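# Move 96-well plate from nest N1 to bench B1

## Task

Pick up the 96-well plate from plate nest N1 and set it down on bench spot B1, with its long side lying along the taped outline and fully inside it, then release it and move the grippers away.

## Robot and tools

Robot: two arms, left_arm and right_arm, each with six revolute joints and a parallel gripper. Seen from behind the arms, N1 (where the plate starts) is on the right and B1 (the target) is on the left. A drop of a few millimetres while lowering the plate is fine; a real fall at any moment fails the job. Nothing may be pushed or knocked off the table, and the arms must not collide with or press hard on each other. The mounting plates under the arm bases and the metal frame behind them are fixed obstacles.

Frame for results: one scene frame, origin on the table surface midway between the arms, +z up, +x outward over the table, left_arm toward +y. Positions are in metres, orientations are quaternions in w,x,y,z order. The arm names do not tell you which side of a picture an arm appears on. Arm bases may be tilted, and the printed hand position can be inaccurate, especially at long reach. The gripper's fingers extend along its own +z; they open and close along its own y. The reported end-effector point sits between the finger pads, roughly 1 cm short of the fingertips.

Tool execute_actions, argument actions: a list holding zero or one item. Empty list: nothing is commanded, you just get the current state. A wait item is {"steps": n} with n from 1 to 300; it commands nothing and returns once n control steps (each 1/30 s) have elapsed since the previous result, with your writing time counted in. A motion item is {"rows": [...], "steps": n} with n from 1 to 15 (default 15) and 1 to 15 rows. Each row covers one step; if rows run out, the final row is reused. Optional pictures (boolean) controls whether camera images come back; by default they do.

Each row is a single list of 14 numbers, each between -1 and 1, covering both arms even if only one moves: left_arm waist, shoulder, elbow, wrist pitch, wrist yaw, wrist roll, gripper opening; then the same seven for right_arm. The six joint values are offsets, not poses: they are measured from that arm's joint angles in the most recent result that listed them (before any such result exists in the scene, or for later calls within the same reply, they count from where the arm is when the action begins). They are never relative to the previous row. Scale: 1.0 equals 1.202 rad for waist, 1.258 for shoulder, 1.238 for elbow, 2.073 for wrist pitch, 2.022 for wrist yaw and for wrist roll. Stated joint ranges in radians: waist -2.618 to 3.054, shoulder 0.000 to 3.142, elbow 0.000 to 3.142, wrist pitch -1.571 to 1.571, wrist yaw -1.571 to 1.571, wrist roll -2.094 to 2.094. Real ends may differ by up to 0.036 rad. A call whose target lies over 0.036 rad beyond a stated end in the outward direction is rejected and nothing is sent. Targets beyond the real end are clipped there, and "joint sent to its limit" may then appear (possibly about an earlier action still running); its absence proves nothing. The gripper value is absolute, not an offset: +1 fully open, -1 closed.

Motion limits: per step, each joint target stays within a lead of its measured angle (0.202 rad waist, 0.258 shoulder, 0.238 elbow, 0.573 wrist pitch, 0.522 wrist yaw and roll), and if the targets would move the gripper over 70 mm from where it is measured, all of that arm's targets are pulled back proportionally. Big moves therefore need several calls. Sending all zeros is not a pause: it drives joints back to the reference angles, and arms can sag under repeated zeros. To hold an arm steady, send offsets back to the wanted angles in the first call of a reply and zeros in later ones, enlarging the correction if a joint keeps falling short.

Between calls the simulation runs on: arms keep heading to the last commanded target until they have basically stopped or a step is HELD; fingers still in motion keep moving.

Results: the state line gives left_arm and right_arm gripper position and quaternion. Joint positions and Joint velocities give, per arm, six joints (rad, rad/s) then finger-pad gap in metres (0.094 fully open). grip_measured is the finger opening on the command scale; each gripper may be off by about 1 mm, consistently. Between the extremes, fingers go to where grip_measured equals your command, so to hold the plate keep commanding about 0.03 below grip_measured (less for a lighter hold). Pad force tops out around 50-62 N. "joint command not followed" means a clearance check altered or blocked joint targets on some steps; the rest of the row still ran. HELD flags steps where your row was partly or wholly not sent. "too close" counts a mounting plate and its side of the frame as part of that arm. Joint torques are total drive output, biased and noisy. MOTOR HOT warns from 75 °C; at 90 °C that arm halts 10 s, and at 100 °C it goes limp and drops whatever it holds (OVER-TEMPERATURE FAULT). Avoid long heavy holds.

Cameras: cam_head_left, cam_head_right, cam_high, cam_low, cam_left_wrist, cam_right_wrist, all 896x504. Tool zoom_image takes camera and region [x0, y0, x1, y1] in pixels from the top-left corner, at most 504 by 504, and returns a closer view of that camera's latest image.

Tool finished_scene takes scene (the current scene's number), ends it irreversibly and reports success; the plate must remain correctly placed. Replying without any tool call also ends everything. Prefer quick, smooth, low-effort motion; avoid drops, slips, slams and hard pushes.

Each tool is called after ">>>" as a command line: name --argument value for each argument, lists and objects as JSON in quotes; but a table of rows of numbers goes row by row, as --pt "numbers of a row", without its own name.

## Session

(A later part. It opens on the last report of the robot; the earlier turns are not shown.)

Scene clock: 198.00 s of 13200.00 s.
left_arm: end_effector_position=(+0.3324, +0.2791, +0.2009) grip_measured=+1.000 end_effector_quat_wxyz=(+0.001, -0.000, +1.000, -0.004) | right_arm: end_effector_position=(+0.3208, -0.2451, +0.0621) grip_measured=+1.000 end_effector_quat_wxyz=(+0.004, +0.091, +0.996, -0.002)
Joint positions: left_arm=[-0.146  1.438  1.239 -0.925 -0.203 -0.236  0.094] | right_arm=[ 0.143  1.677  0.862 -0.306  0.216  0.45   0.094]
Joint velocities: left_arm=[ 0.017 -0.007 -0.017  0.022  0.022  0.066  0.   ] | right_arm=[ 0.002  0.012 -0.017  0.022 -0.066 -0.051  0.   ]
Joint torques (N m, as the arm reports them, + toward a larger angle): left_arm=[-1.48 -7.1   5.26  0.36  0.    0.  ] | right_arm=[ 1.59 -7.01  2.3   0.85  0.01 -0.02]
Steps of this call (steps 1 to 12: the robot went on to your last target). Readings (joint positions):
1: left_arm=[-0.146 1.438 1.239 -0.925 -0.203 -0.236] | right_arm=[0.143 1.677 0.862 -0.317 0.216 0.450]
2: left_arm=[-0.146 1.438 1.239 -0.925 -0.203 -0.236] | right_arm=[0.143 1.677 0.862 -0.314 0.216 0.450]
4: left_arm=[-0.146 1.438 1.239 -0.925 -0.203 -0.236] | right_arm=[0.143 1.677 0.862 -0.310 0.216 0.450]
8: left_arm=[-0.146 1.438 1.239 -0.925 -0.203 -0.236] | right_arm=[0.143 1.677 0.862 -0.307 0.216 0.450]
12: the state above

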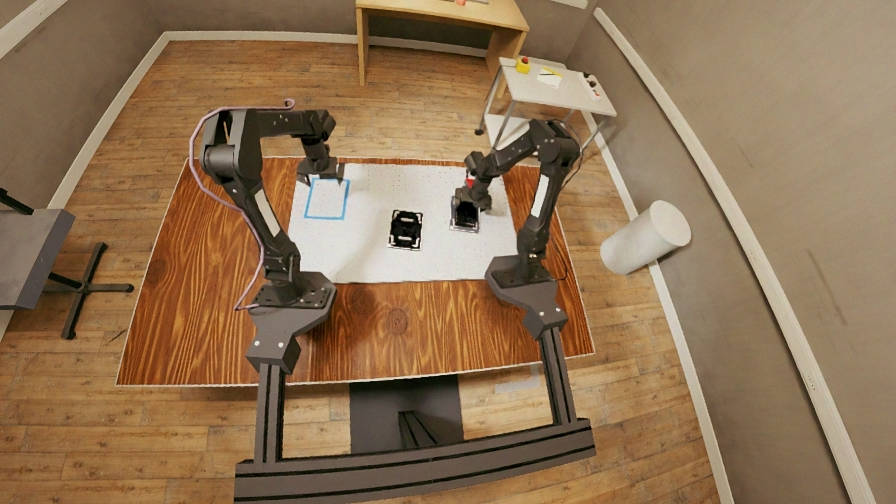

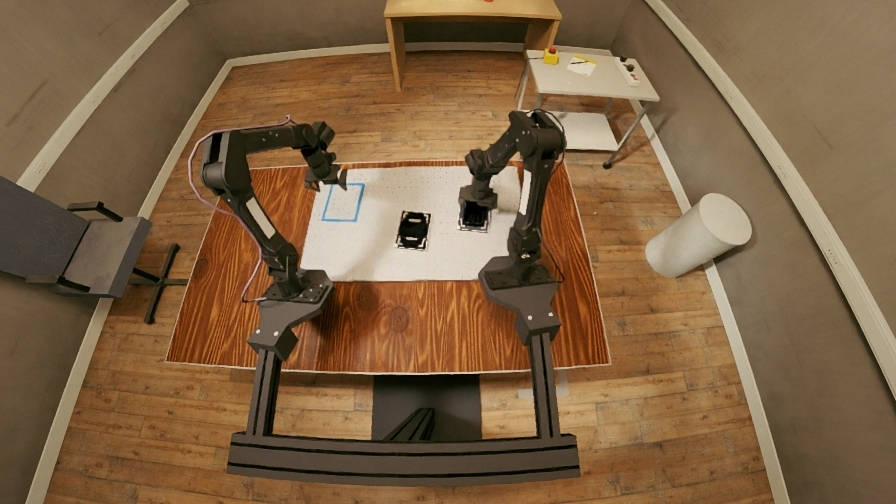

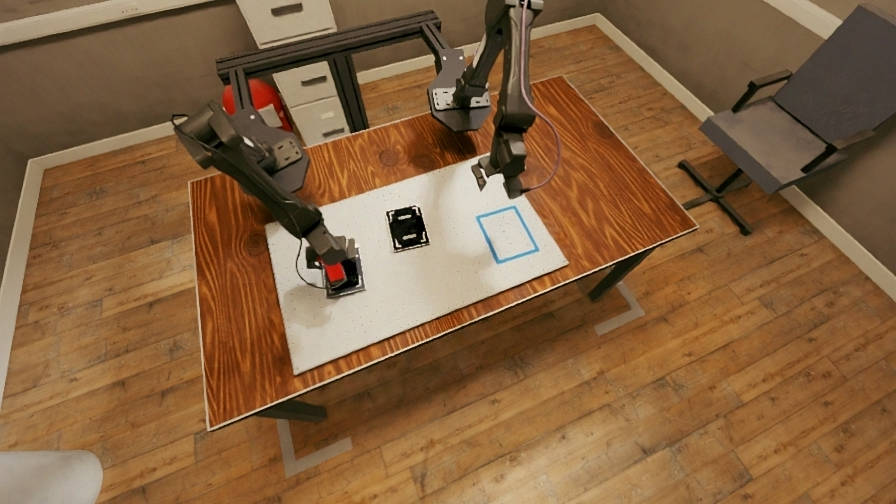

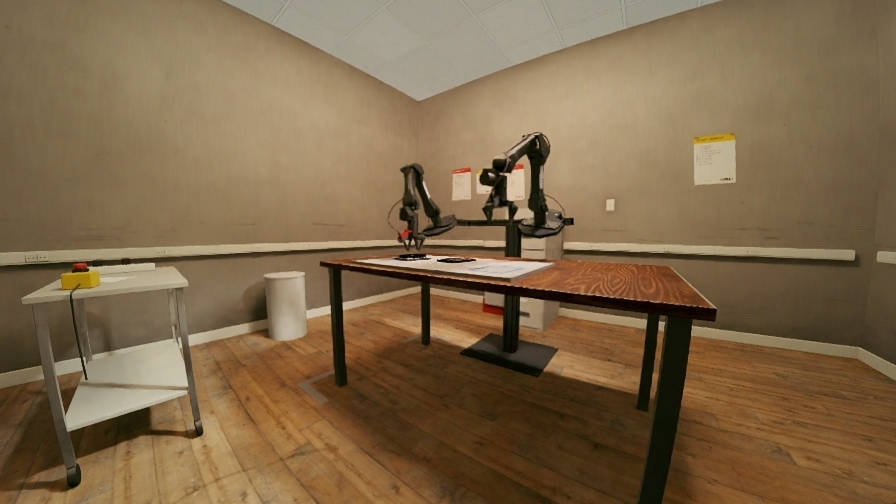

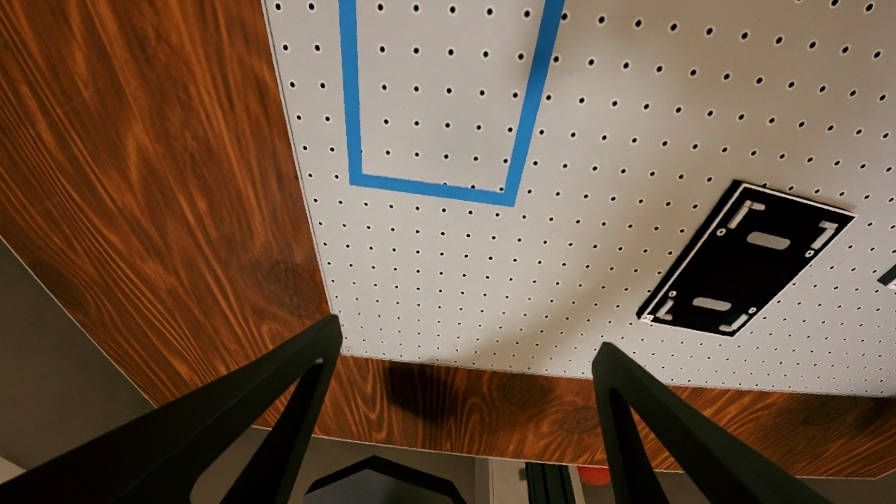

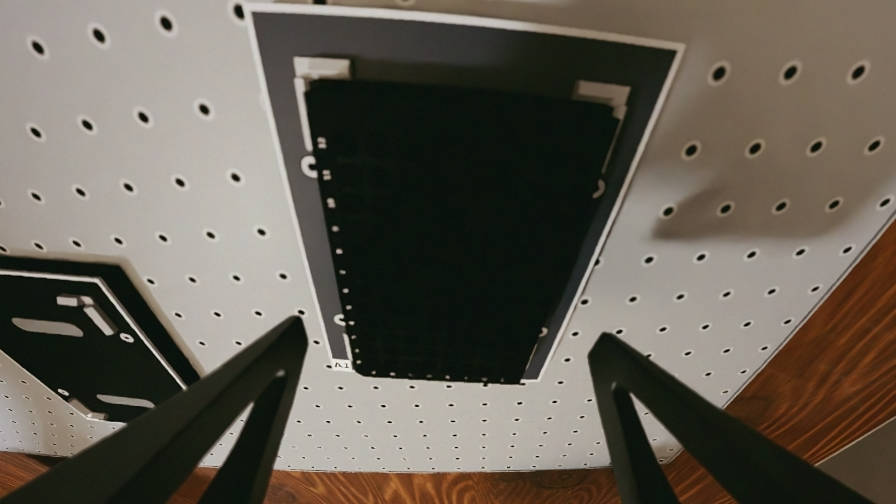

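>>> execute_actions --actions '[{"rows": [[0,0,0,0,0,0,1,-0.003,0.008,0,0.008,0,0,1],[0,0,0,0,0,0,1,-0.006,0.016,0,0.016,0,0,1],[0,0,0,0,0,0,1,-0.009,0.025,0,0.024,0,-0.003,1],[0,0,0,0,0,0,1,-0.012,0.033,0,0.03,0,-0.005,1],[0,0,0,0,0,0,1,-0.014,0.042,0,0.034,0,-0.007,1],[0,0,0,0,0,0,1,-0.014,0.05,0,0.034,0,-0.007,1]], "steps": 15}]' --pictures false

>>> execute_actions --actions '[{"steps": 10}]'

>>> zoom_image --camera "cam_low" --region '[380, 220, 450, 270]'

Scene clock: 219.53 s of 13200.00 s.
left_arm: end_effector_position=(+0.3324, +0.2791, +0.2009) grip_measured=+1.000 end_effector_quat_wxyz=(+0.001, -0.000, +1.000, -0.004) | right_arm: end_effector_position=(+0.3211, -0.2449, +0.0474) grip_measured=+1.000 end_effector_quat_wxyz=(+0.005, +0.093, +0.996, -0.003)
Joint positions: left_arm=[-0.146  1.438  1.239 -0.925 -0.203 -0.236  0.094] | right_arm=[ 0.135  1.731  0.862 -0.25   0.216  0.446  0.094]
Joint velocities: left_arm=[-0.002 -0.007  0.002 -0.066 -0.037  0.007  0.   ] | right_arm=[ 0.002 -0.002  0.002  0.095  0.007 -0.051  0.   ]
Joint torques (N m, as the arm reports them, + toward a larger angle): left_arm=[-1.44 -7.29  5.24  0.32 -0.04 -0.01] | right_arm=[ 0.85 -6.79  2.79  0.86  0.01 -0.11]
Steps of this call (steps 1 to 30: the robot went on to your last target; steps 31 to 90: nothing new was sent; then 18.03 s passed at rest; steps 91 to 105: all 15 steps of this action). Readings (joint positions):
91: left_arm=[-0.146 1.438 1.239 -0.925 -0.203 -0.236] | right_arm=[0.143 1.677 0.862 -0.304 0.216 0.450]
92: left_arm=[-0.146 1.438 1.239 -0.925 -0.203 -0.236] | right_arm=[0.143 1.677 0.862 -0.302 0.216 0.450]
94: left_arm=[-0.146 1.438 1.239 -0.925 -0.203 -0.236] | right_arm=[0.142 1.682 0.862 -0.288 0.216 0.450]
98: left_arm=[-0.146 1.438 1.239 -0.925 -0.203 -0.236] | right_arm=[0.136 1.718 0.862 -0.259 0.216 0.448]
105: the state above

Scene clock: 219.87 s of 13200.00 s.
left_arm: end_effector_position=(+0.3324, +0.2791, +0.2009) grip_measured=+1.000 end_effector_quat_wxyz=(+0.001, -0.000, +1.000, -0.004) | right_arm: end_effector_position=(+0.3221, -0.2446, +0.0474) grip_measured=+1.000 end_effector_quat_wxyz=(+0.007, +0.093, +0.996, -0.003)
Joint positions: left_arm=[-0.146  1.438  1.239 -0.925 -0.203 -0.236  0.094] | right_arm=[ 0.135  1.731  0.862 -0.246  0.216  0.446  0.094]
Joint velocities: left_arm=[ 0.002  0.012 -0.007 -0.051  0.037  0.037  0.   ] | right_arm=[ 0.002  0.012 -0.037 -0.066 -0.007  0.037  0.   ]
Joint torques (N m, as the arm reports them, + toward a larger angle): left_arm=[-1.43 -7.16  5.04  0.31  0.    0.  ] | right_arm=[ 0.87 -6.86  2.74  0.86  0.01 -0.12]
Steps of this call (steps 1 to 10: the robot went on to your last target). Readings (joint positions):
1: left_arm=[-0.146 1.438 1.239 -0.925 -0.203 -0.236] | right_arm=[0.135 1.731 0.862 -0.249 0.216 0.446]
2: left_arm=[-0.146 1.438 1.239 -0.925 -0.203 -0.236] | right_arm=[0.135 1.731 0.862 -0.248 0.216 0.446]
4: left_arm=[-0.146 1.438 1.239 -0.925 -0.203 -0.236] | right_arm=[0.135 1.731 0.862 -0.247 0.216 0.446]
8: left_arm=[-0.146 1.438 1.239 -0.925 -0.203 -0.236] | right_arm=[0.135 1.731 0.862 -0.246 0.216 0.446]
10: the state above

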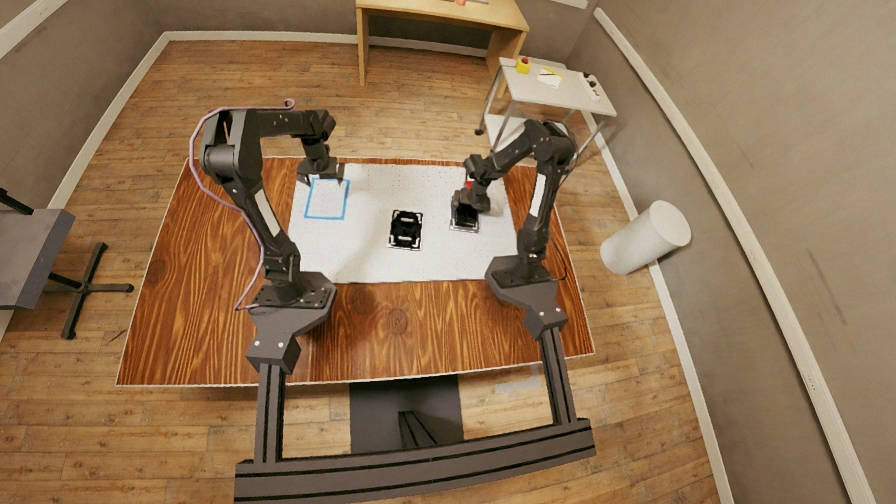

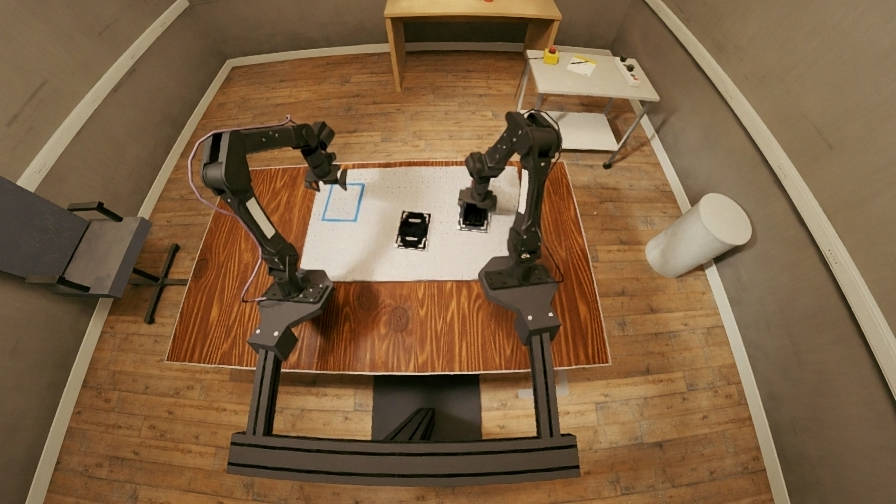

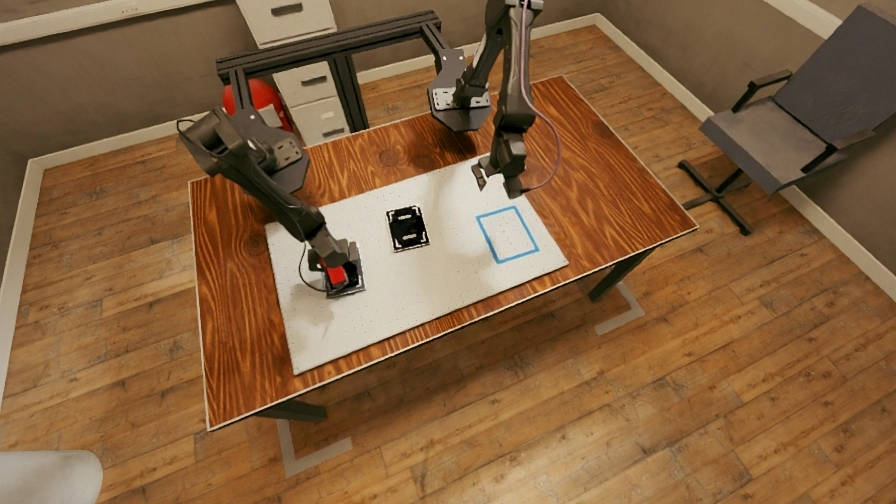

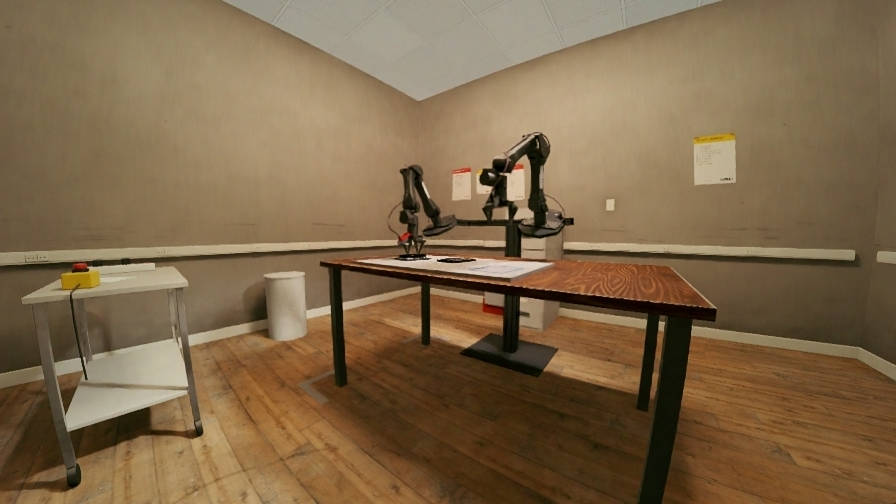

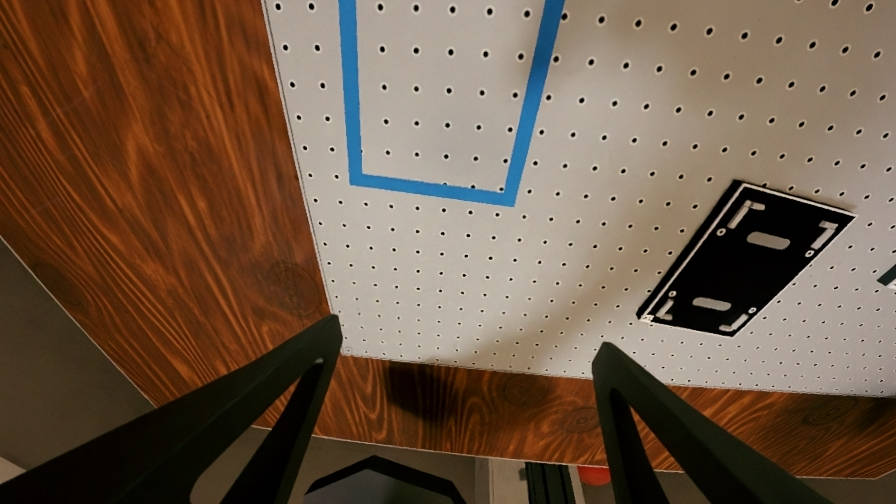

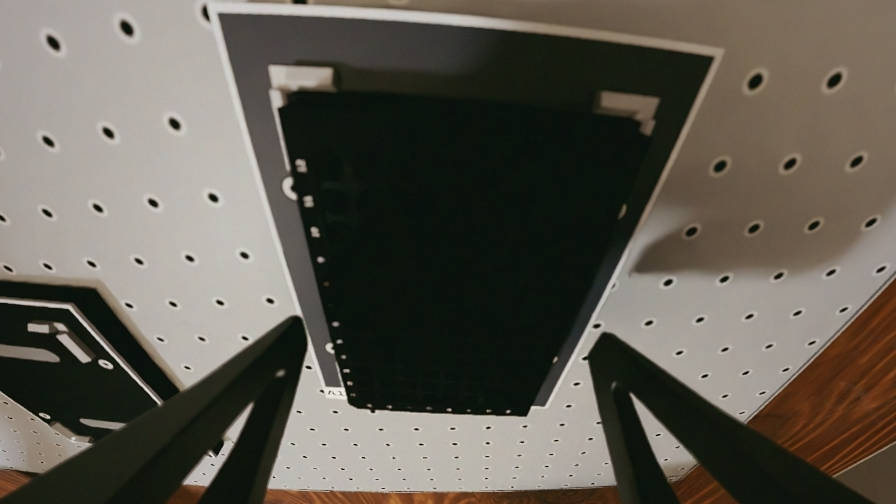

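Region (380, 220, 450, 270) of cam_low's 896x504 image, scaled by 7.200, with more detail than that image has; it fills the top 360 rows of this view, and the rest is white.

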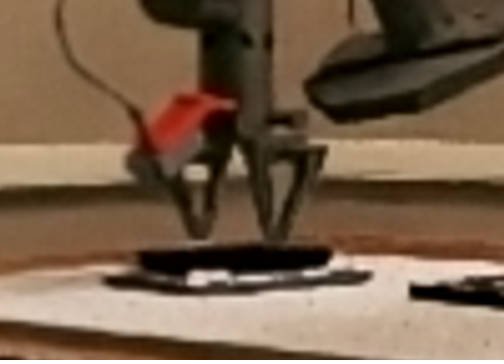

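>>> execute_actions --actions '[{"rows": [[0,0,0,0,0,0,1,-0.004,0.008,0,0.006,0,0,1],[0,0,0,0,0,0,1,-0.007,0.015,0,0.012,0,0,1],[0,0,0,0,0,0,1,-0.009,0.022,0,0.017,0,-0.003,1],[0,0,0,0,0,0,1,-0.011,0.029,0,0.022,0,-0.005,1],[0,0,0,0,0,0,1,-0.013,0.036,0,0.026,0,-0.007,1],[0,0,0,0,0,0,1,-0.015,0.042,0,0.029,0,-0.007,1],[0,0,0,0,0,0,1,-0.015,0.048,0,0.031,0,-0.007,1],[0,0,0,0,0,0,1,-0.015,0.053,0,0.031,0,-0.007,1]], "steps": 15}]' --pictures false

>>> execute_actions --actions '[{"steps": 10}]'

>>> zoom_image --camera "cam_low" --region '[380, 220, 450, 270]'

Scene clock: 231.47 s of 13200.00 s.
left_arm: end_effector_position=(+0.3324, +0.2791, +0.2009) grip_measured=+1.000 end_effector_quat_wxyz=(+0.001, -0.000, +1.000, -0.004) | right_arm: end_effector_position=(+0.3193, -0.2458, +0.0318) grip_measured=+1.000 end_effector_quat_wxyz=(+0.003, +0.095, +0.995, -0.006)
Joint positions: left_arm=[-0.146  1.438  1.239 -0.925 -0.203 -0.236  0.094] | right_arm=[ 0.125  1.787  0.862 -0.197  0.216  0.442  0.094]
Joint velocities: left_arm=[-0.002 -0.007 -0.022  0.007  0.007 -0.037  0.   ] | right_arm=[-0.002  0.007  0.007  0.066  0.037 -0.066  0.   ]
Joint torques (N m, as the arm reports them, + toward a larger angle): left_arm=[-1.4  -7.21  5.14  0.34 -0.01 -0.01] | right_arm=[ 0.92 -6.99  2.49  0.85  0.02 -0.12]
Steps of this call (steps 1 to 15: the robot went on to your last target; steps 16 to 90: nothing new was sent; then 8.10 s passed at rest; steps 91 to 105: all 15 steps of this action). Readings (joint positions):
91: left_arm=[-0.146 1.438 1.239 -0.925 -0.203 -0.236] | right_arm=[0.135 1.731 0.862 -0.245 0.216 0.446]
92: left_arm=[-0.146 1.438 1.239 -0.925 -0.203 -0.236] | right_arm=[0.135 1.731 0.862 -0.244 0.216 0.446]
94: left_arm=[-0.146 1.438 1.239 -0.925 -0.203 -0.236] | right_arm=[0.135 1.735 0.862 -0.235 0.216 0.446]
98: left_arm=[-0.146 1.438 1.239 -0.925 -0.203 -0.236] | right_arm=[0.128 1.766 0.862 -0.208 0.216 0.444]
105: the state above

Scene clock: 231.80 s of 13200.00 s.
left_arm: end_effector_position=(+0.3324, +0.2791, +0.2009) grip_measured=+1.000 end_effector_quat_wxyz=(+0.001, -0.000, +1.000, -0.004) | right_arm: end_effector_position=(+0.3204, -0.2455, +0.0319) grip_measured=+1.000 end_effector_quat_wxyz=(+0.005, +0.095, +0.995, -0.006)
Joint positions: left_arm=[-0.146  1.438  1.239 -0.925 -0.203 -0.236  0.094] | right_arm=[ 0.125  1.787  0.862 -0.193  0.216  0.442  0.094]
Joint velocities: left_arm=[-0.007 -0.017 -0.012 -0.007 -0.037  0.022  0.   ] | right_arm=[ 0.017 -0.022 -0.012  0.037 -0.007 -0.051  0.   ]
Joint torques (N m, as the arm reports them, + toward a larger angle): left_arm=[-1.36 -7.26  4.97  0.35  0.01  0.01] | right_arm=[ 0.91 -6.91  2.48  0.87  0.02 -0.12]
Steps of this call (steps 1 to 10: the robot went on to your last target). Readings (joint positions):
1: left_arm=[-0.146 1.438 1.239 -0.925 -0.203 -0.236] | right_arm=[0.125 1.787 0.862 -0.196 0.216 0.442]
2: left_arm=[-0.146 1.438 1.239 -0.925 -0.203 -0.236] | right_arm=[0.125 1.787 0.862 -0.195 0.216 0.442]
4: left_arm=[-0.146 1.438 1.239 -0.925 -0.203 -0.236] | right_arm=[0.125 1.787 0.862 -0.194 0.216 0.442]
8: left_arm=[-0.146 1.438 1.239 -0.925 -0.203 -0.236] | right_arm=[0.125 1.787 0.862 -0.193 0.216 0.442]
10: the state above

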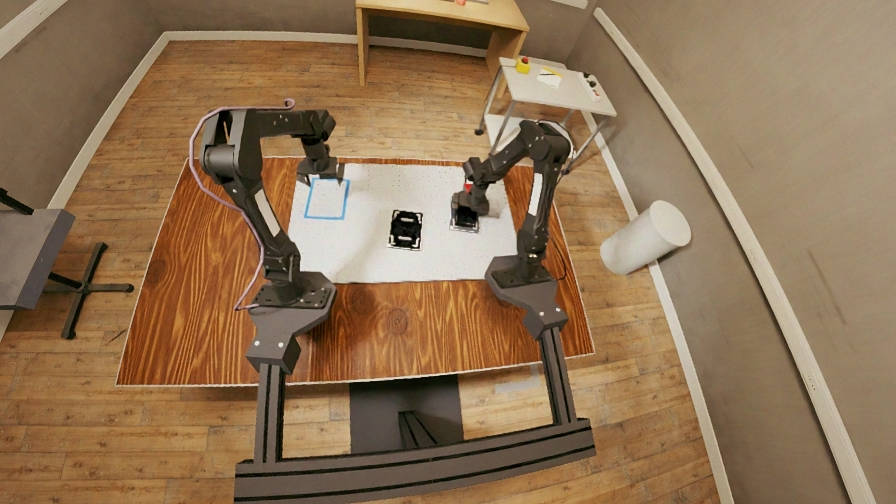

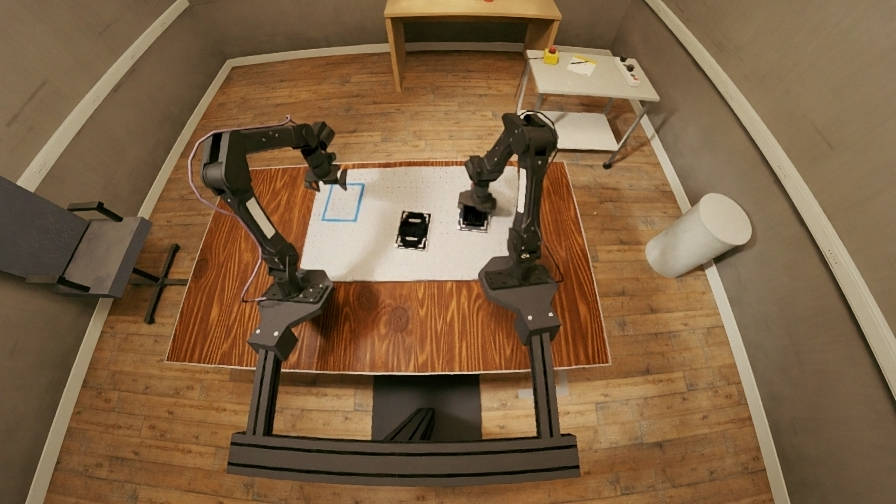

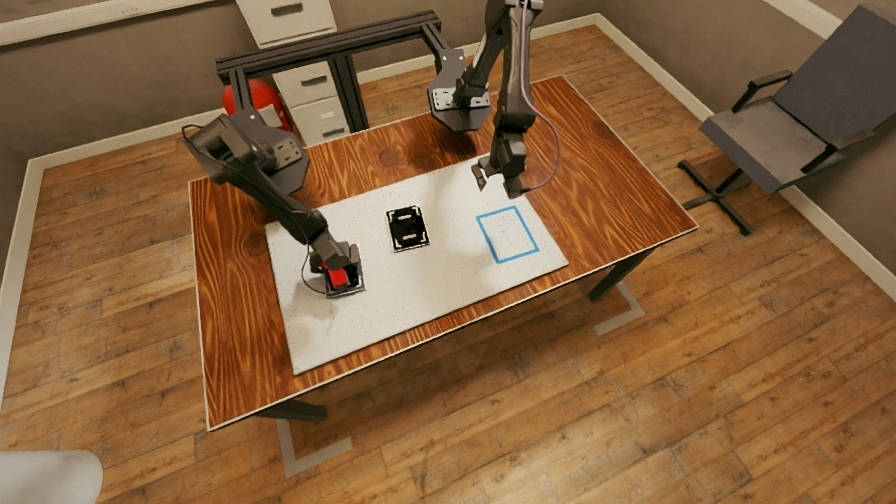

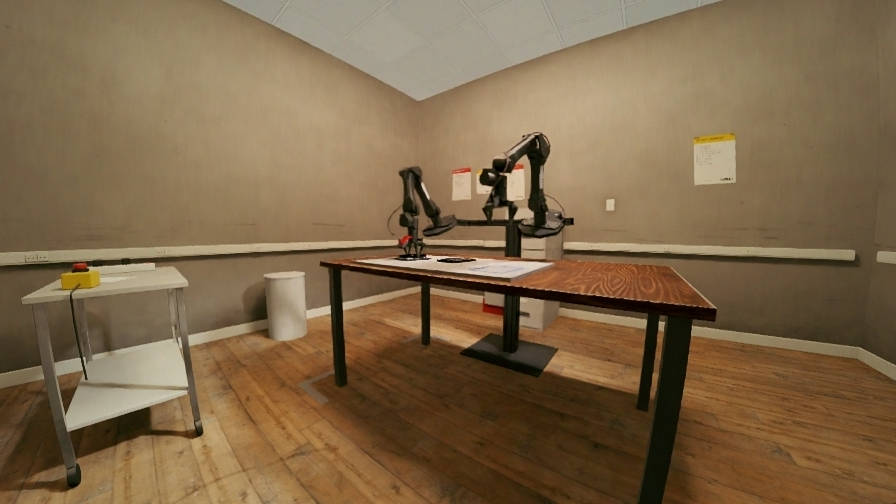

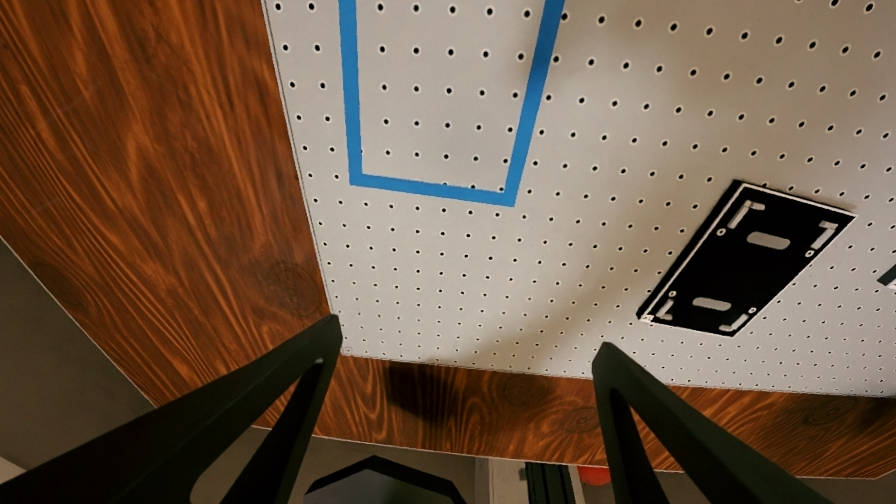

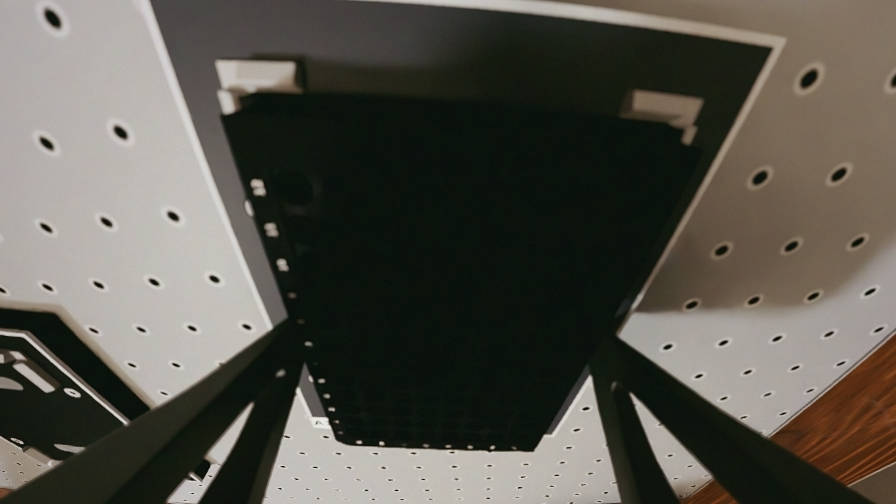

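Region (380, 220, 450, 270) of cam_low's 896x504 image, scaled by 7.200, with more detail than that image has; it fills the top 360 rows of this view, and the rest is white.

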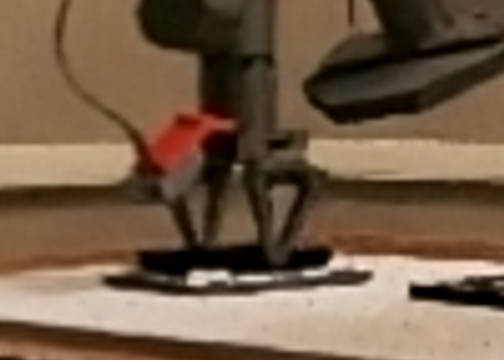

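>>> execute_actions --actions '[{"rows": [[0,0,0,0,0,0,1,0,0.008,0,0.004,0,0,1],[0,0,0,0,0,0,1,0,0.013,0,0.007,0,0,1],[0,0,0,0,0,0,1,0,0.018,0,0.009,0,0,1]], "steps": 12}]' --pictures false

>>> execute_actions --actions '[{"rows": [[0,0,0,0,0,0,1,0,0,0,0,0,0,0.92],[0,0,0,0,0,0,1,0,0,0,0,0,0,0.88],[0,0,0,0,0,0,1,0,0,0,0,0,0,0.85],[0,0,0,0,0,0,1,0,0,0,0,0,0,0.82],[0,0,0,0,0,0,1,0,0,0,0,0,0,0.8],[0,0,0,0,0,0,1,0,0,0,0,0,0,0.78],[0,0,0,0,0,0,1,0,0,0,0,0,0,0.76]], "steps": 15}]' --pictures false

Scene clock: 239.27 s of 13200.00 s.
left_arm: end_effector_position=(+0.3324, +0.2791, +0.2009) grip_measured=+1.000 end_effector_quat_wxyz=(+0.001, -0.000, +1.000, -0.004) | right_arm: end_effector_position=(+0.3222, -0.2451, +0.0319) grip_measured=+1.000 end_effector_quat_wxyz=(+0.009, +0.096, +0.995, -0.004)
Joint positions: left_arm=[-0.146  1.438  1.239 -0.925 -0.203 -0.236  0.094] | right_arm=[ 0.125  1.787  0.862 -0.185  0.216  0.442  0.094]
Joint velocities: left_arm=[-0.012 -0.002 -0.022 -0.022  0.007 -0.022  0.   ] | right_arm=[-0.007  0.007 -0.022  0.081 -0.037 -0.037  0.   ]
Joint torques (N m, as the arm reports them, + toward a larger angle): left_arm=[-1.42 -7.19  5.07  0.34  0.02  0.01] | right_arm=[ 1.68 -6.07  2.48  0.88  0.02 -0.02]
Steps of this call (steps 1 to 15: the robot went on to your last target; steps 16 to 90: nothing new was sent; then 4.07 s passed at rest; steps 91 to 102: all 12 steps of this action). Readings (joint positions):
91: left_arm=[-0.146 1.438 1.239 -0.925 -0.203 -0.236] | right_arm=[0.125 1.787 0.862 -0.192 0.216 0.442]
92: left_arm=[-0.146 1.438 1.239 -0.925 -0.203 -0.236] | right_arm=[0.125 1.787 0.862 -0.192 0.216 0.442]
94: left_arm=[-0.146 1.438 1.239 -0.925 -0.203 -0.236] | right_arm=[0.125 1.787 0.862 -0.190 0.216 0.442]
98: left_arm=[-0.146 1.438 1.239 -0.925 -0.203 -0.236] | right_arm=[0.125 1.787 0.862 -0.186 0.216 0.442]
102: the state above

Scene clock: 239.77 s of 13200.00 s.
left_arm: end_effector_position=(+0.3324, +0.2791, +0.2009) grip_measured=+1.000 end_effector_quat_wxyz=(+0.001, -0.000, +1.000, -0.004) | right_arm: end_effector_position=(+0.3225, -0.2433, +0.0319) grip_measured=+0.774 end_effector_quat_wxyz=(+0.009, +0.096, +0.995, +0.000)
Joint positions: left_arm=[-0.146  1.438  1.239 -0.925 -0.203 -0.236  0.094] | right_arm=[ 0.125  1.787  0.862 -0.182  0.207  0.442  0.083]
Joint velocities: left_arm=[ 0.002 -0.022 -0.002  0.022 -0.081 -0.066  0.   ] | right_arm=[ 0.012  0.002 -0.002 -0.022  0.022  0.081  0.   ]
Joint torques (N m, as the arm reports them, + toward a larger angle): left_arm=[-1.53 -7.15  4.96  0.36  0.02  0.01] | right_arm=[ 1.68 -7.6   2.5   0.76  0.11 -0.02]
Steps of this call (steps 1 to 15: all 15 steps of this action). Readings (joint positions):
1: left_arm=[-0.146 1.438 1.239 -0.925 -0.203 -0.236] | right_arm=[0.125 1.787 0.862 -0.185 0.216 0.442]
2: left_arm=[-0.146 1.438 1.239 -0.925 -0.203 -0.236] | right_arm=[0.125 1.787 0.862 -0.185 0.214 0.442]
4: left_arm=[-0.146 1.438 1.239 -0.925 -0.203 -0.236] | right_arm=[0.125 1.787 0.862 -0.182 0.207 0.442]
8: left_arm=[-0.146 1.438 1.239 -0.925 -0.203 -0.236] | right_arm=[0.125 1.787 0.862 -0.182 0.207 0.442]
15: the state above

>>> execute_actions --actions '[{"rows": [[0,0,0,0,0,0,1,0,0,0,0,0,0,0.745]], "steps": 8}]' --pictures false

>>> execute_actions --actions '[{"rows": [[0,0,0,0,0,0,1,0.002,-0.012,0,-0.004,0,0,0.745],[0,0,0,0,0,0,1,0.004,-0.022,0,-0.009,0,0,0.745],[0,0,0,0,0,0,1,0.006,-0.03,0,-0.014,0,0,0.745],[0,0,0,0,0,0,1,0.008,-0.038,0,-0.02,0,0,0.745],[0,0,0,0,0,0,1,0.01,-0.046,0,-0.026,0,0,0.745],[0,0,0,0,0,0,1,0.012,-0.054,0,-0.032,0,0,0.745],[0,0,0,0,0,0,1,0.014,-0.062,0,-0.038,0,0,0.745],[0,0,0,0,0,0,1,0.016,-0.07,0,-0.044,0,0,0.745],[0,0,0,0,0,0,1,0.018,-0.078,0,-0.05,0,0,0.745],[0,0,0,0,0,0,1,0.02,-0.086,0,-0.055,0,0,0.745],[0,0,0,0,0,0,1,0.022,-0.094,0,-0.06,0,0,0.745],[0,0,0,0,0,0,1,0.024,-0.1,0,-0.064,0,0,0.745]], "steps": 15}]' --pictures false

>>> execute_actions --actions '[{"steps": 10}]'

>>> zoom_image --camera "cam_low" --region '[380, 220, 450, 270]'

Scene clock: 255.17 s of 13200.00 s.
left_arm: end_effector_position=(+0.3324, +0.2791, +0.2009) grip_measured=+1.000 end_effector_quat_wxyz=(+0.001, -0.000, +1.000, -0.004) | right_arm: end_effector_position=(+0.3226, -0.2432, +0.0319) grip_measured=+0.763 end_effector_quat_wxyz=(+0.009, +0.096, +0.995, +0.001)
Joint positions: left_arm=[-0.146  1.438  1.239 -0.925 -0.203 -0.236  0.094] | right_arm=[ 0.125  1.787  0.862 -0.182  0.206  0.442  0.083]
Joint velocities: left_arm=[ 0.012 -0.012 -0.012 -0.022 -0.022 -0.022  0.   ] | right_arm=[ 0.007 -0.012 -0.002 -0.051 -0.037 -0.066  0.   ]
Joint torques (N m, as the arm reports them, + toward a larger angle): left_arm=[-1.37 -7.15  5.1   0.3   0.02  0.01] | right_arm=[ 1.67 -7.61  2.49  0.79  0.02 -0.02]
Steps of this call (steps 1 to 15: the robot went on to your last target; steps 16 to 90: nothing new was sent; then 12.13 s passed at rest; steps 91 to 98: all 8 steps of this action). Readings (joint positions):
91: left_arm=[-0.146 1.438 1.239 -0.925 -0.203 -0.236] | right_arm=[0.125 1.787 0.862 -0.182 0.206 0.442]
92: left_arm=[-0.146 1.438 1.239 -0.925 -0.203 -0.236] | right_arm=[0.125 1.787 0.862 -0.182 0.206 0.442]
94: left_arm=[-0.146 1.438 1.239 -0.925 -0.203 -0.236] | right_arm=[0.125 1.787 0.862 -0.182 0.206 0.442]
98: the state above

Scene clock: 255.67 s of 13200.00 s.
left_arm: end_effector_position=(+0.3324, +0.2791, +0.2009) grip_measured=+1.000 end_effector_quat_wxyz=(+0.001, -0.000, +1.000, -0.004) | right_arm: end_effector_position=(+0.3265, -0.2421, +0.0611) grip_measured=+0.763 end_effector_quat_wxyz=(+0.014, +0.091, +0.996, +0.007)
Joint positions: left_arm=[-0.146  1.438  1.239 -0.925 -0.203 -0.236  0.094] | right_arm=[ 0.14   1.68   0.862 -0.276  0.204  0.442  0.083]
Joint velocities: left_arm=[-0.002 -0.002 -0.007 -0.007  0.022 -0.007  0.   ] | right_arm=[ 0.022 -0.081 -0.007 -0.081 -0.007  0.007 -0.   ]
Joint torques (N m, as the arm reports them, + toward a larger angle): left_arm=[-1.54 -7.05  4.95  0.33 -0.03  0.02] | right_arm=[ 2.76 -8.31  3.01  0.6   0.02 -0.02]
Steps of this call (steps 1 to 15: all 15 steps of this action). Readings (joint positions):
1: left_arm=[-0.146 1.438 1.239 -0.925 -0.203 -0.236] | right_arm=[0.125 1.787 0.862 -0.182 0.206 0.442]
2: left_arm=[-0.146 1.438 1.239 -0.925 -0.203 -0.236] | right_arm=[0.125 1.787 0.862 -0.182 0.206 0.442]
4: left_arm=[-0.146 1.438 1.239 -0.925 -0.203 -0.236] | right_arm=[0.125 1.782 0.862 -0.186 0.205 0.442]
8: left_arm=[-0.146 1.438 1.239 -0.925 -0.203 -0.236] | right_arm=[0.126 1.745 0.862 -0.220 0.204 0.442]
15: the state above

Scene clock: 256.00 s of 13200.00 s.
left_arm: end_effector_position=(+0.3324, +0.2791, +0.2009) grip_measured=+1.000 end_effector_quat_wxyz=(+0.001, -0.000, +1.000, -0.004) | right_arm: end_effector_position=(+0.3214, -0.2434, +0.0614) grip_measured=+0.763 end_effector_quat_wxyz=(+0.004, +0.088, +0.996, +0.004)
Joint positions: left_arm=[-0.146  1.438  1.239 -0.925 -0.203 -0.236  0.094] | right_arm=[ 0.141  1.679  0.862 -0.299  0.204  0.442  0.083]
Joint velocities: left_arm=[ 0.017 -0.007 -0.012  0.007 -0.007 -0.022  0.   ] | right_arm=[-0.002 -0.002 -0.007 -0.037 -0.007 -0.007 -0.001]
Joint torques (N m, as the arm reports them, + toward a larger angle): left_arm=[-1.6  -7.14  5.18  0.33 -0.02  0.02] | right_arm=[ 2.76 -8.5   2.96  0.68  0.02 -0.02]
Steps of this call (steps 1 to 10: the robot went on to your last target). Readings (joint positions):
1: left_arm=[-0.146 1.438 1.239 -0.925 -0.203 -0.236] | right_arm=[0.141 1.679 0.862 -0.280 0.204 0.442]
2: left_arm=[-0.146 1.438 1.239 -0.925 -0.203 -0.236] | right_arm=[0.141 1.679 0.862 -0.283 0.204 0.442]
4: left_arm=[-0.146 1.438 1.239 -0.925 -0.203 -0.236] | right_arm=[0.141 1.679 0.862 -0.291 0.204 0.442]
8: left_arm=[-0.146 1.438 1.239 -0.925 -0.203 -0.236] | right_arm=[0.141 1.679 0.862 -0.297 0.204 0.442]
10: the state above

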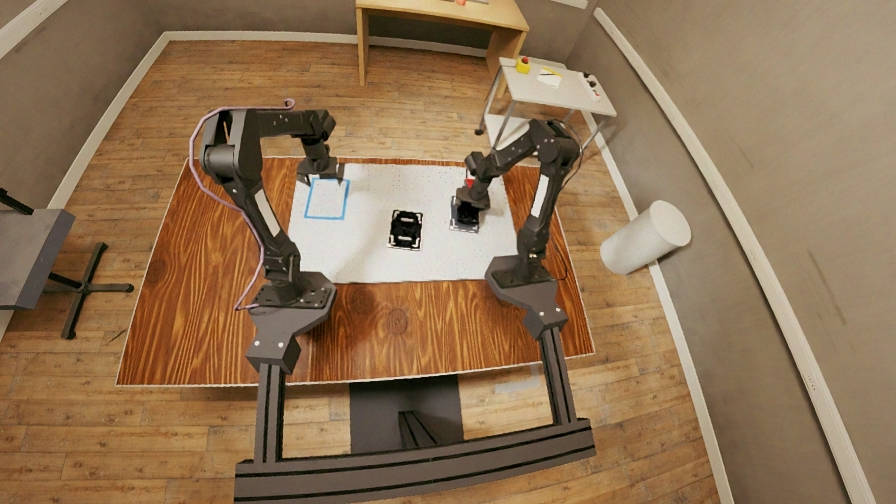

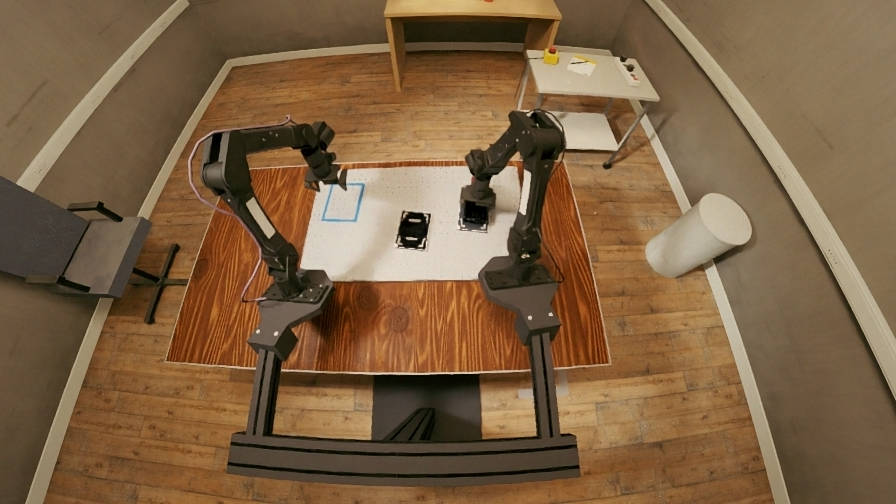

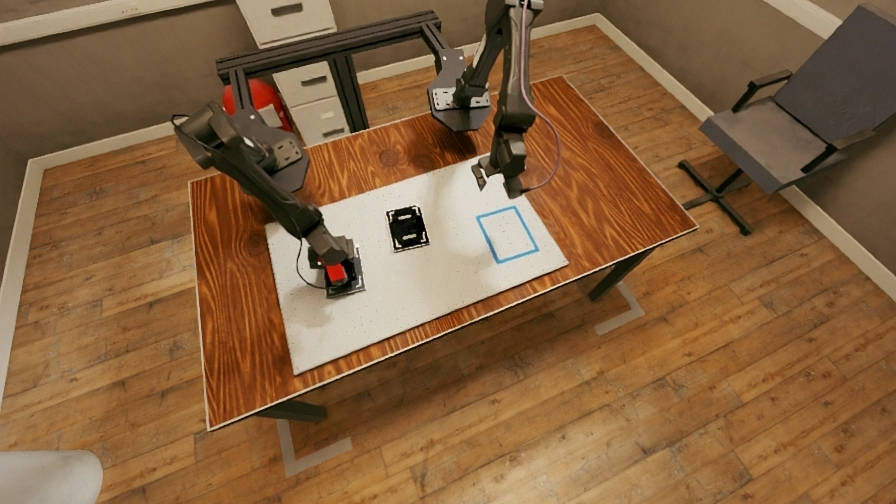

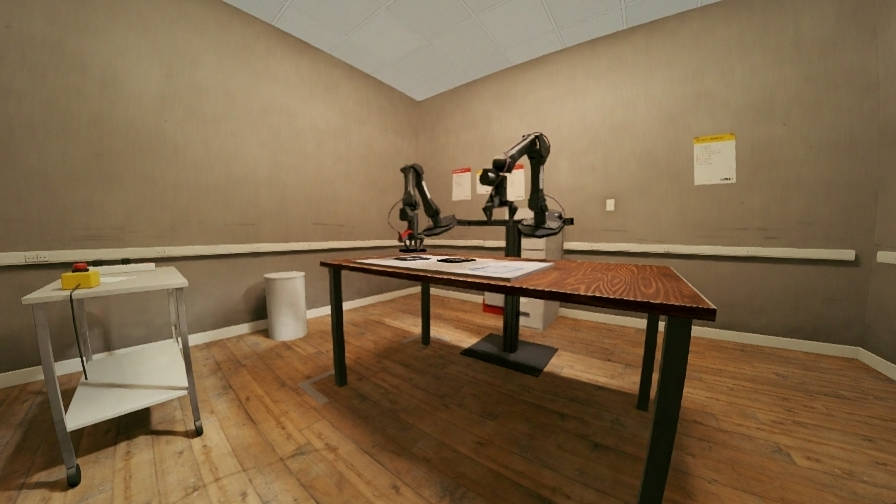

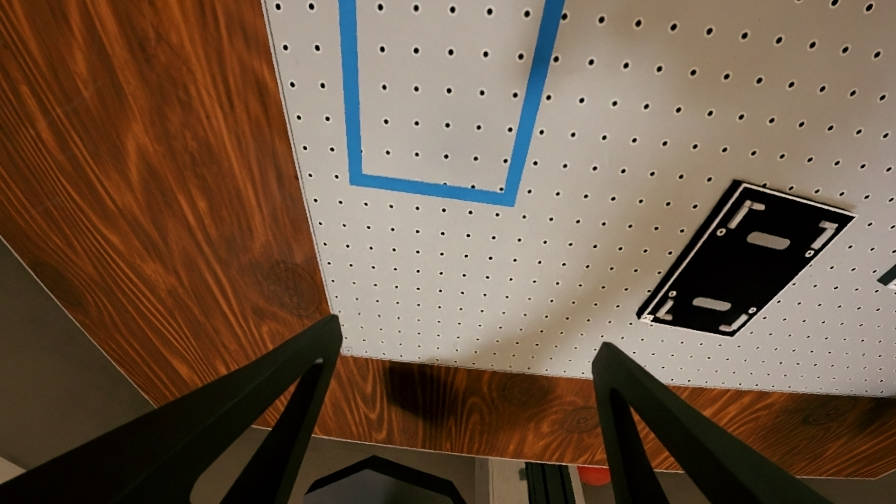

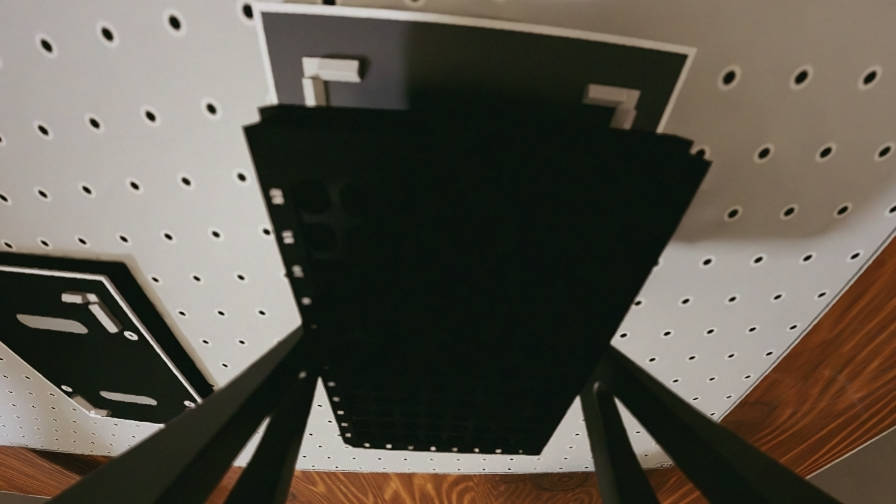

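Region (380, 220, 450, 270) of cam_low's 896x504 image, scaled by 7.200, with more detail than that image has; it fills the top 360 rows of this view, and the rest is white.

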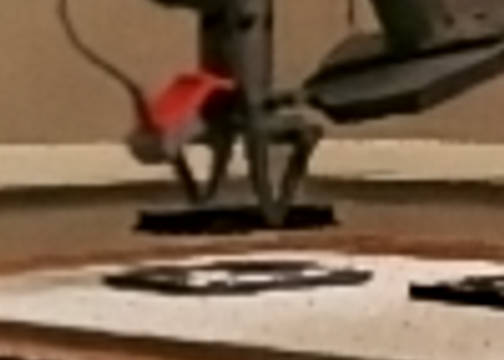

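>>> zoom_image --camera "cam_left_wrist" --region '[320, 120, 824, 400]'

Region (320, 120, 824, 400) of cam_left_wrist's 896x504 image, scaled by 1.000.

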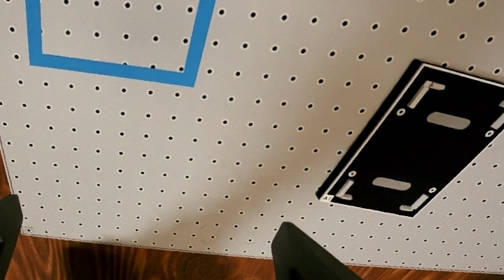

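>>> execute_actions --actions '[{"rows": [[0.01,0,0,0,0,0,1,0.02,0.008,0.012,-0.005,0.006,0.012,0.733],[0.02,0,0,0,0,0,1,0.05,0.02,0.026,-0.012,0.014,0.028,0.733],[0.035,0,0,0,0,0,1,0.09,0.036,0.044,-0.02,0.023,0.047,0.733],[0.05,0,0,0,0,0,1,0.135,0.055,0.062,-0.029,0.033,0.067,0.733],[0.065,0,0,0,0,0,1,0.18,0.075,0.081,-0.038,0.043,0.088,0.733],[0.08,0,0,0,0,0,1,0.225,0.095,0.1,-0.047,0.053,0.108,0.733],[0.095,0,0,0,0,0,1,0.27,0.114,0.118,-0.056,0.063,0.128,0.733],[0.11,0,0,0,0,0,1,0.315,0.134,0.136,-0.065,0.073,0.148,0.733],[0.125,0,0,0,0,0,1,0.36,0.154,0.155,-0.074,0.083,0.168,0.733],[0.14,0,0,0,0,0,1,0.405,0.173,0.173,-0.082,0.093,0.188,0.733],[0.15,0,0,0,0,0,1,0.445,0.19,0.19,-0.09,0.102,0.206,0.733],[0.16,0,0,0,0,0,1,0.48,0.205,0.204,-0.096,0.109,0.22,0.733],[0.165,0,0,0,0,0,1,0.505,0.217,0.215,-0.1,0.114,0.23,0.733],[0.17,0,0,0,0,0,1,0.525,0.225,0.222,-0.1,0.116,0.232,0.733],[0.17,0,0,0,0,0,1,0.538,0.23,0.226,-0.1,0.116,0.232,0.733]], "steps": 15}]' --pictures false

>>> execute_actions --actions '[{"steps": 10}]' --pictures false

Scene clock: 307.67 s of 13200.00 s.
left_arm: end_effector_position=(+0.3357, +0.3461, +0.1928) grip_measured=+1.000 end_effector_quat_wxyz=(-0.007, -0.087, +0.995, +0.040) | right_arm: end_effector_position=(+0.2509, -0.0475, +0.0841) grip_measured=+0.756 end_effector_quat_wxyz=(-0.001, -0.018, +0.999, +0.032)
Joint positions: left_arm=[ 0.052  1.438  1.239 -0.925 -0.2   -0.236  0.094] | right_arm=[ 0.748  1.944  1.109 -0.433  0.378  0.812  0.083]
Joint velocities: left_arm=[ 0.154 -0.017  0.002 -0.007 -0.066  0.007  0.   ] | right_arm=[ 0.882  0.349  0.227 -0.286  0.212  0.549 -0.001]
Joint torques (N m, as the arm reports them, + toward a larger angle): left_arm=[-0.76 -7.4   5.13  0.29 -0.09  0.02] | right_arm=[ 2.6  -7.8   4.59  0.53  0.28  0.08]
Steps of this call (steps 1 to 30: the robot went on to your last target; steps 31 to 90: nothing new was sent; then 48.17 s passed at rest; steps 91 to 105: all 15 steps of this action). Readings (joint positions):
91: left_arm=[-0.145 1.438 1.239 -0.925 -0.203 -0.236] | right_arm=[0.142 1.679 0.862 -0.301 0.205 0.444]
92: left_arm=[-0.142 1.438 1.239 -0.925 -0.202 -0.236] | right_arm=[0.148 1.680 0.862 -0.302 0.211 0.451]
94: left_arm=[-0.125 1.438 1.239 -0.925 -0.201 -0.236] | right_arm=[0.192 1.697 0.881 -0.320 0.235 0.483]
98: left_arm=[-0.052 1.438 1.239 -0.925 -0.200 -0.236] | right_arm=[0.397 1.790 0.974 -0.357 0.290 0.594]
105: the state above

Scene clock: 308.00 s of 13200.00 s.
left_arm: end_effector_position=(+0.3356, +0.3478, +0.1926) grip_measured=+1.000 end_effector_quat_wxyz=(-0.007, -0.089, +0.995, +0.041) | right_arm: end_effector_position=(+0.2371, -0.0496, +0.0855) grip_measured=+0.756 end_effector_quat_wxyz=(-0.003, -0.009, +1.000, +0.006)
Joint positions: left_arm=[ 0.057  1.438  1.239 -0.925 -0.2   -0.236  0.094] | right_arm=[ 0.79   1.962  1.117 -0.486  0.421  0.892  0.083]
Joint velocities: left_arm=[-0.002 -0.007 -0.007 -0.022 -0.022  0.081  0.   ] | right_arm=[-0.017 -0.002 -0.012  0.051  0.007  0.066 -0.001]
Joint torques (N m, as the arm reports them, + toward a larger angle): left_arm=[-0.42 -7.46  5.2   0.28 -0.11  0.05] | right_arm=[ 3.76 -7.4   5.22  0.66  0.13  0.09]
Steps of this call (steps 1 to 10: the robot went on to your last target). Readings (joint positions):
1: left_arm=[0.056 1.438 1.239 -0.925 -0.200 -0.236] | right_arm=[0.774 1.954 1.115 -0.441 0.383 0.830]
2: left_arm=[0.057 1.438 1.239 -0.925 -0.200 -0.236] | right_arm=[0.789 1.959 1.117 -0.449 0.387 0.844]
4: left_arm=[0.057 1.438 1.239 -0.925 -0.200 -0.236] | right_arm=[0.796 1.962 1.117 -0.465 0.395 0.864]
8: left_arm=[0.057 1.438 1.239 -0.925 -0.200 -0.236] | right_arm=[0.790 1.962 1.117 -0.483 0.416 0.886]
10: the state above


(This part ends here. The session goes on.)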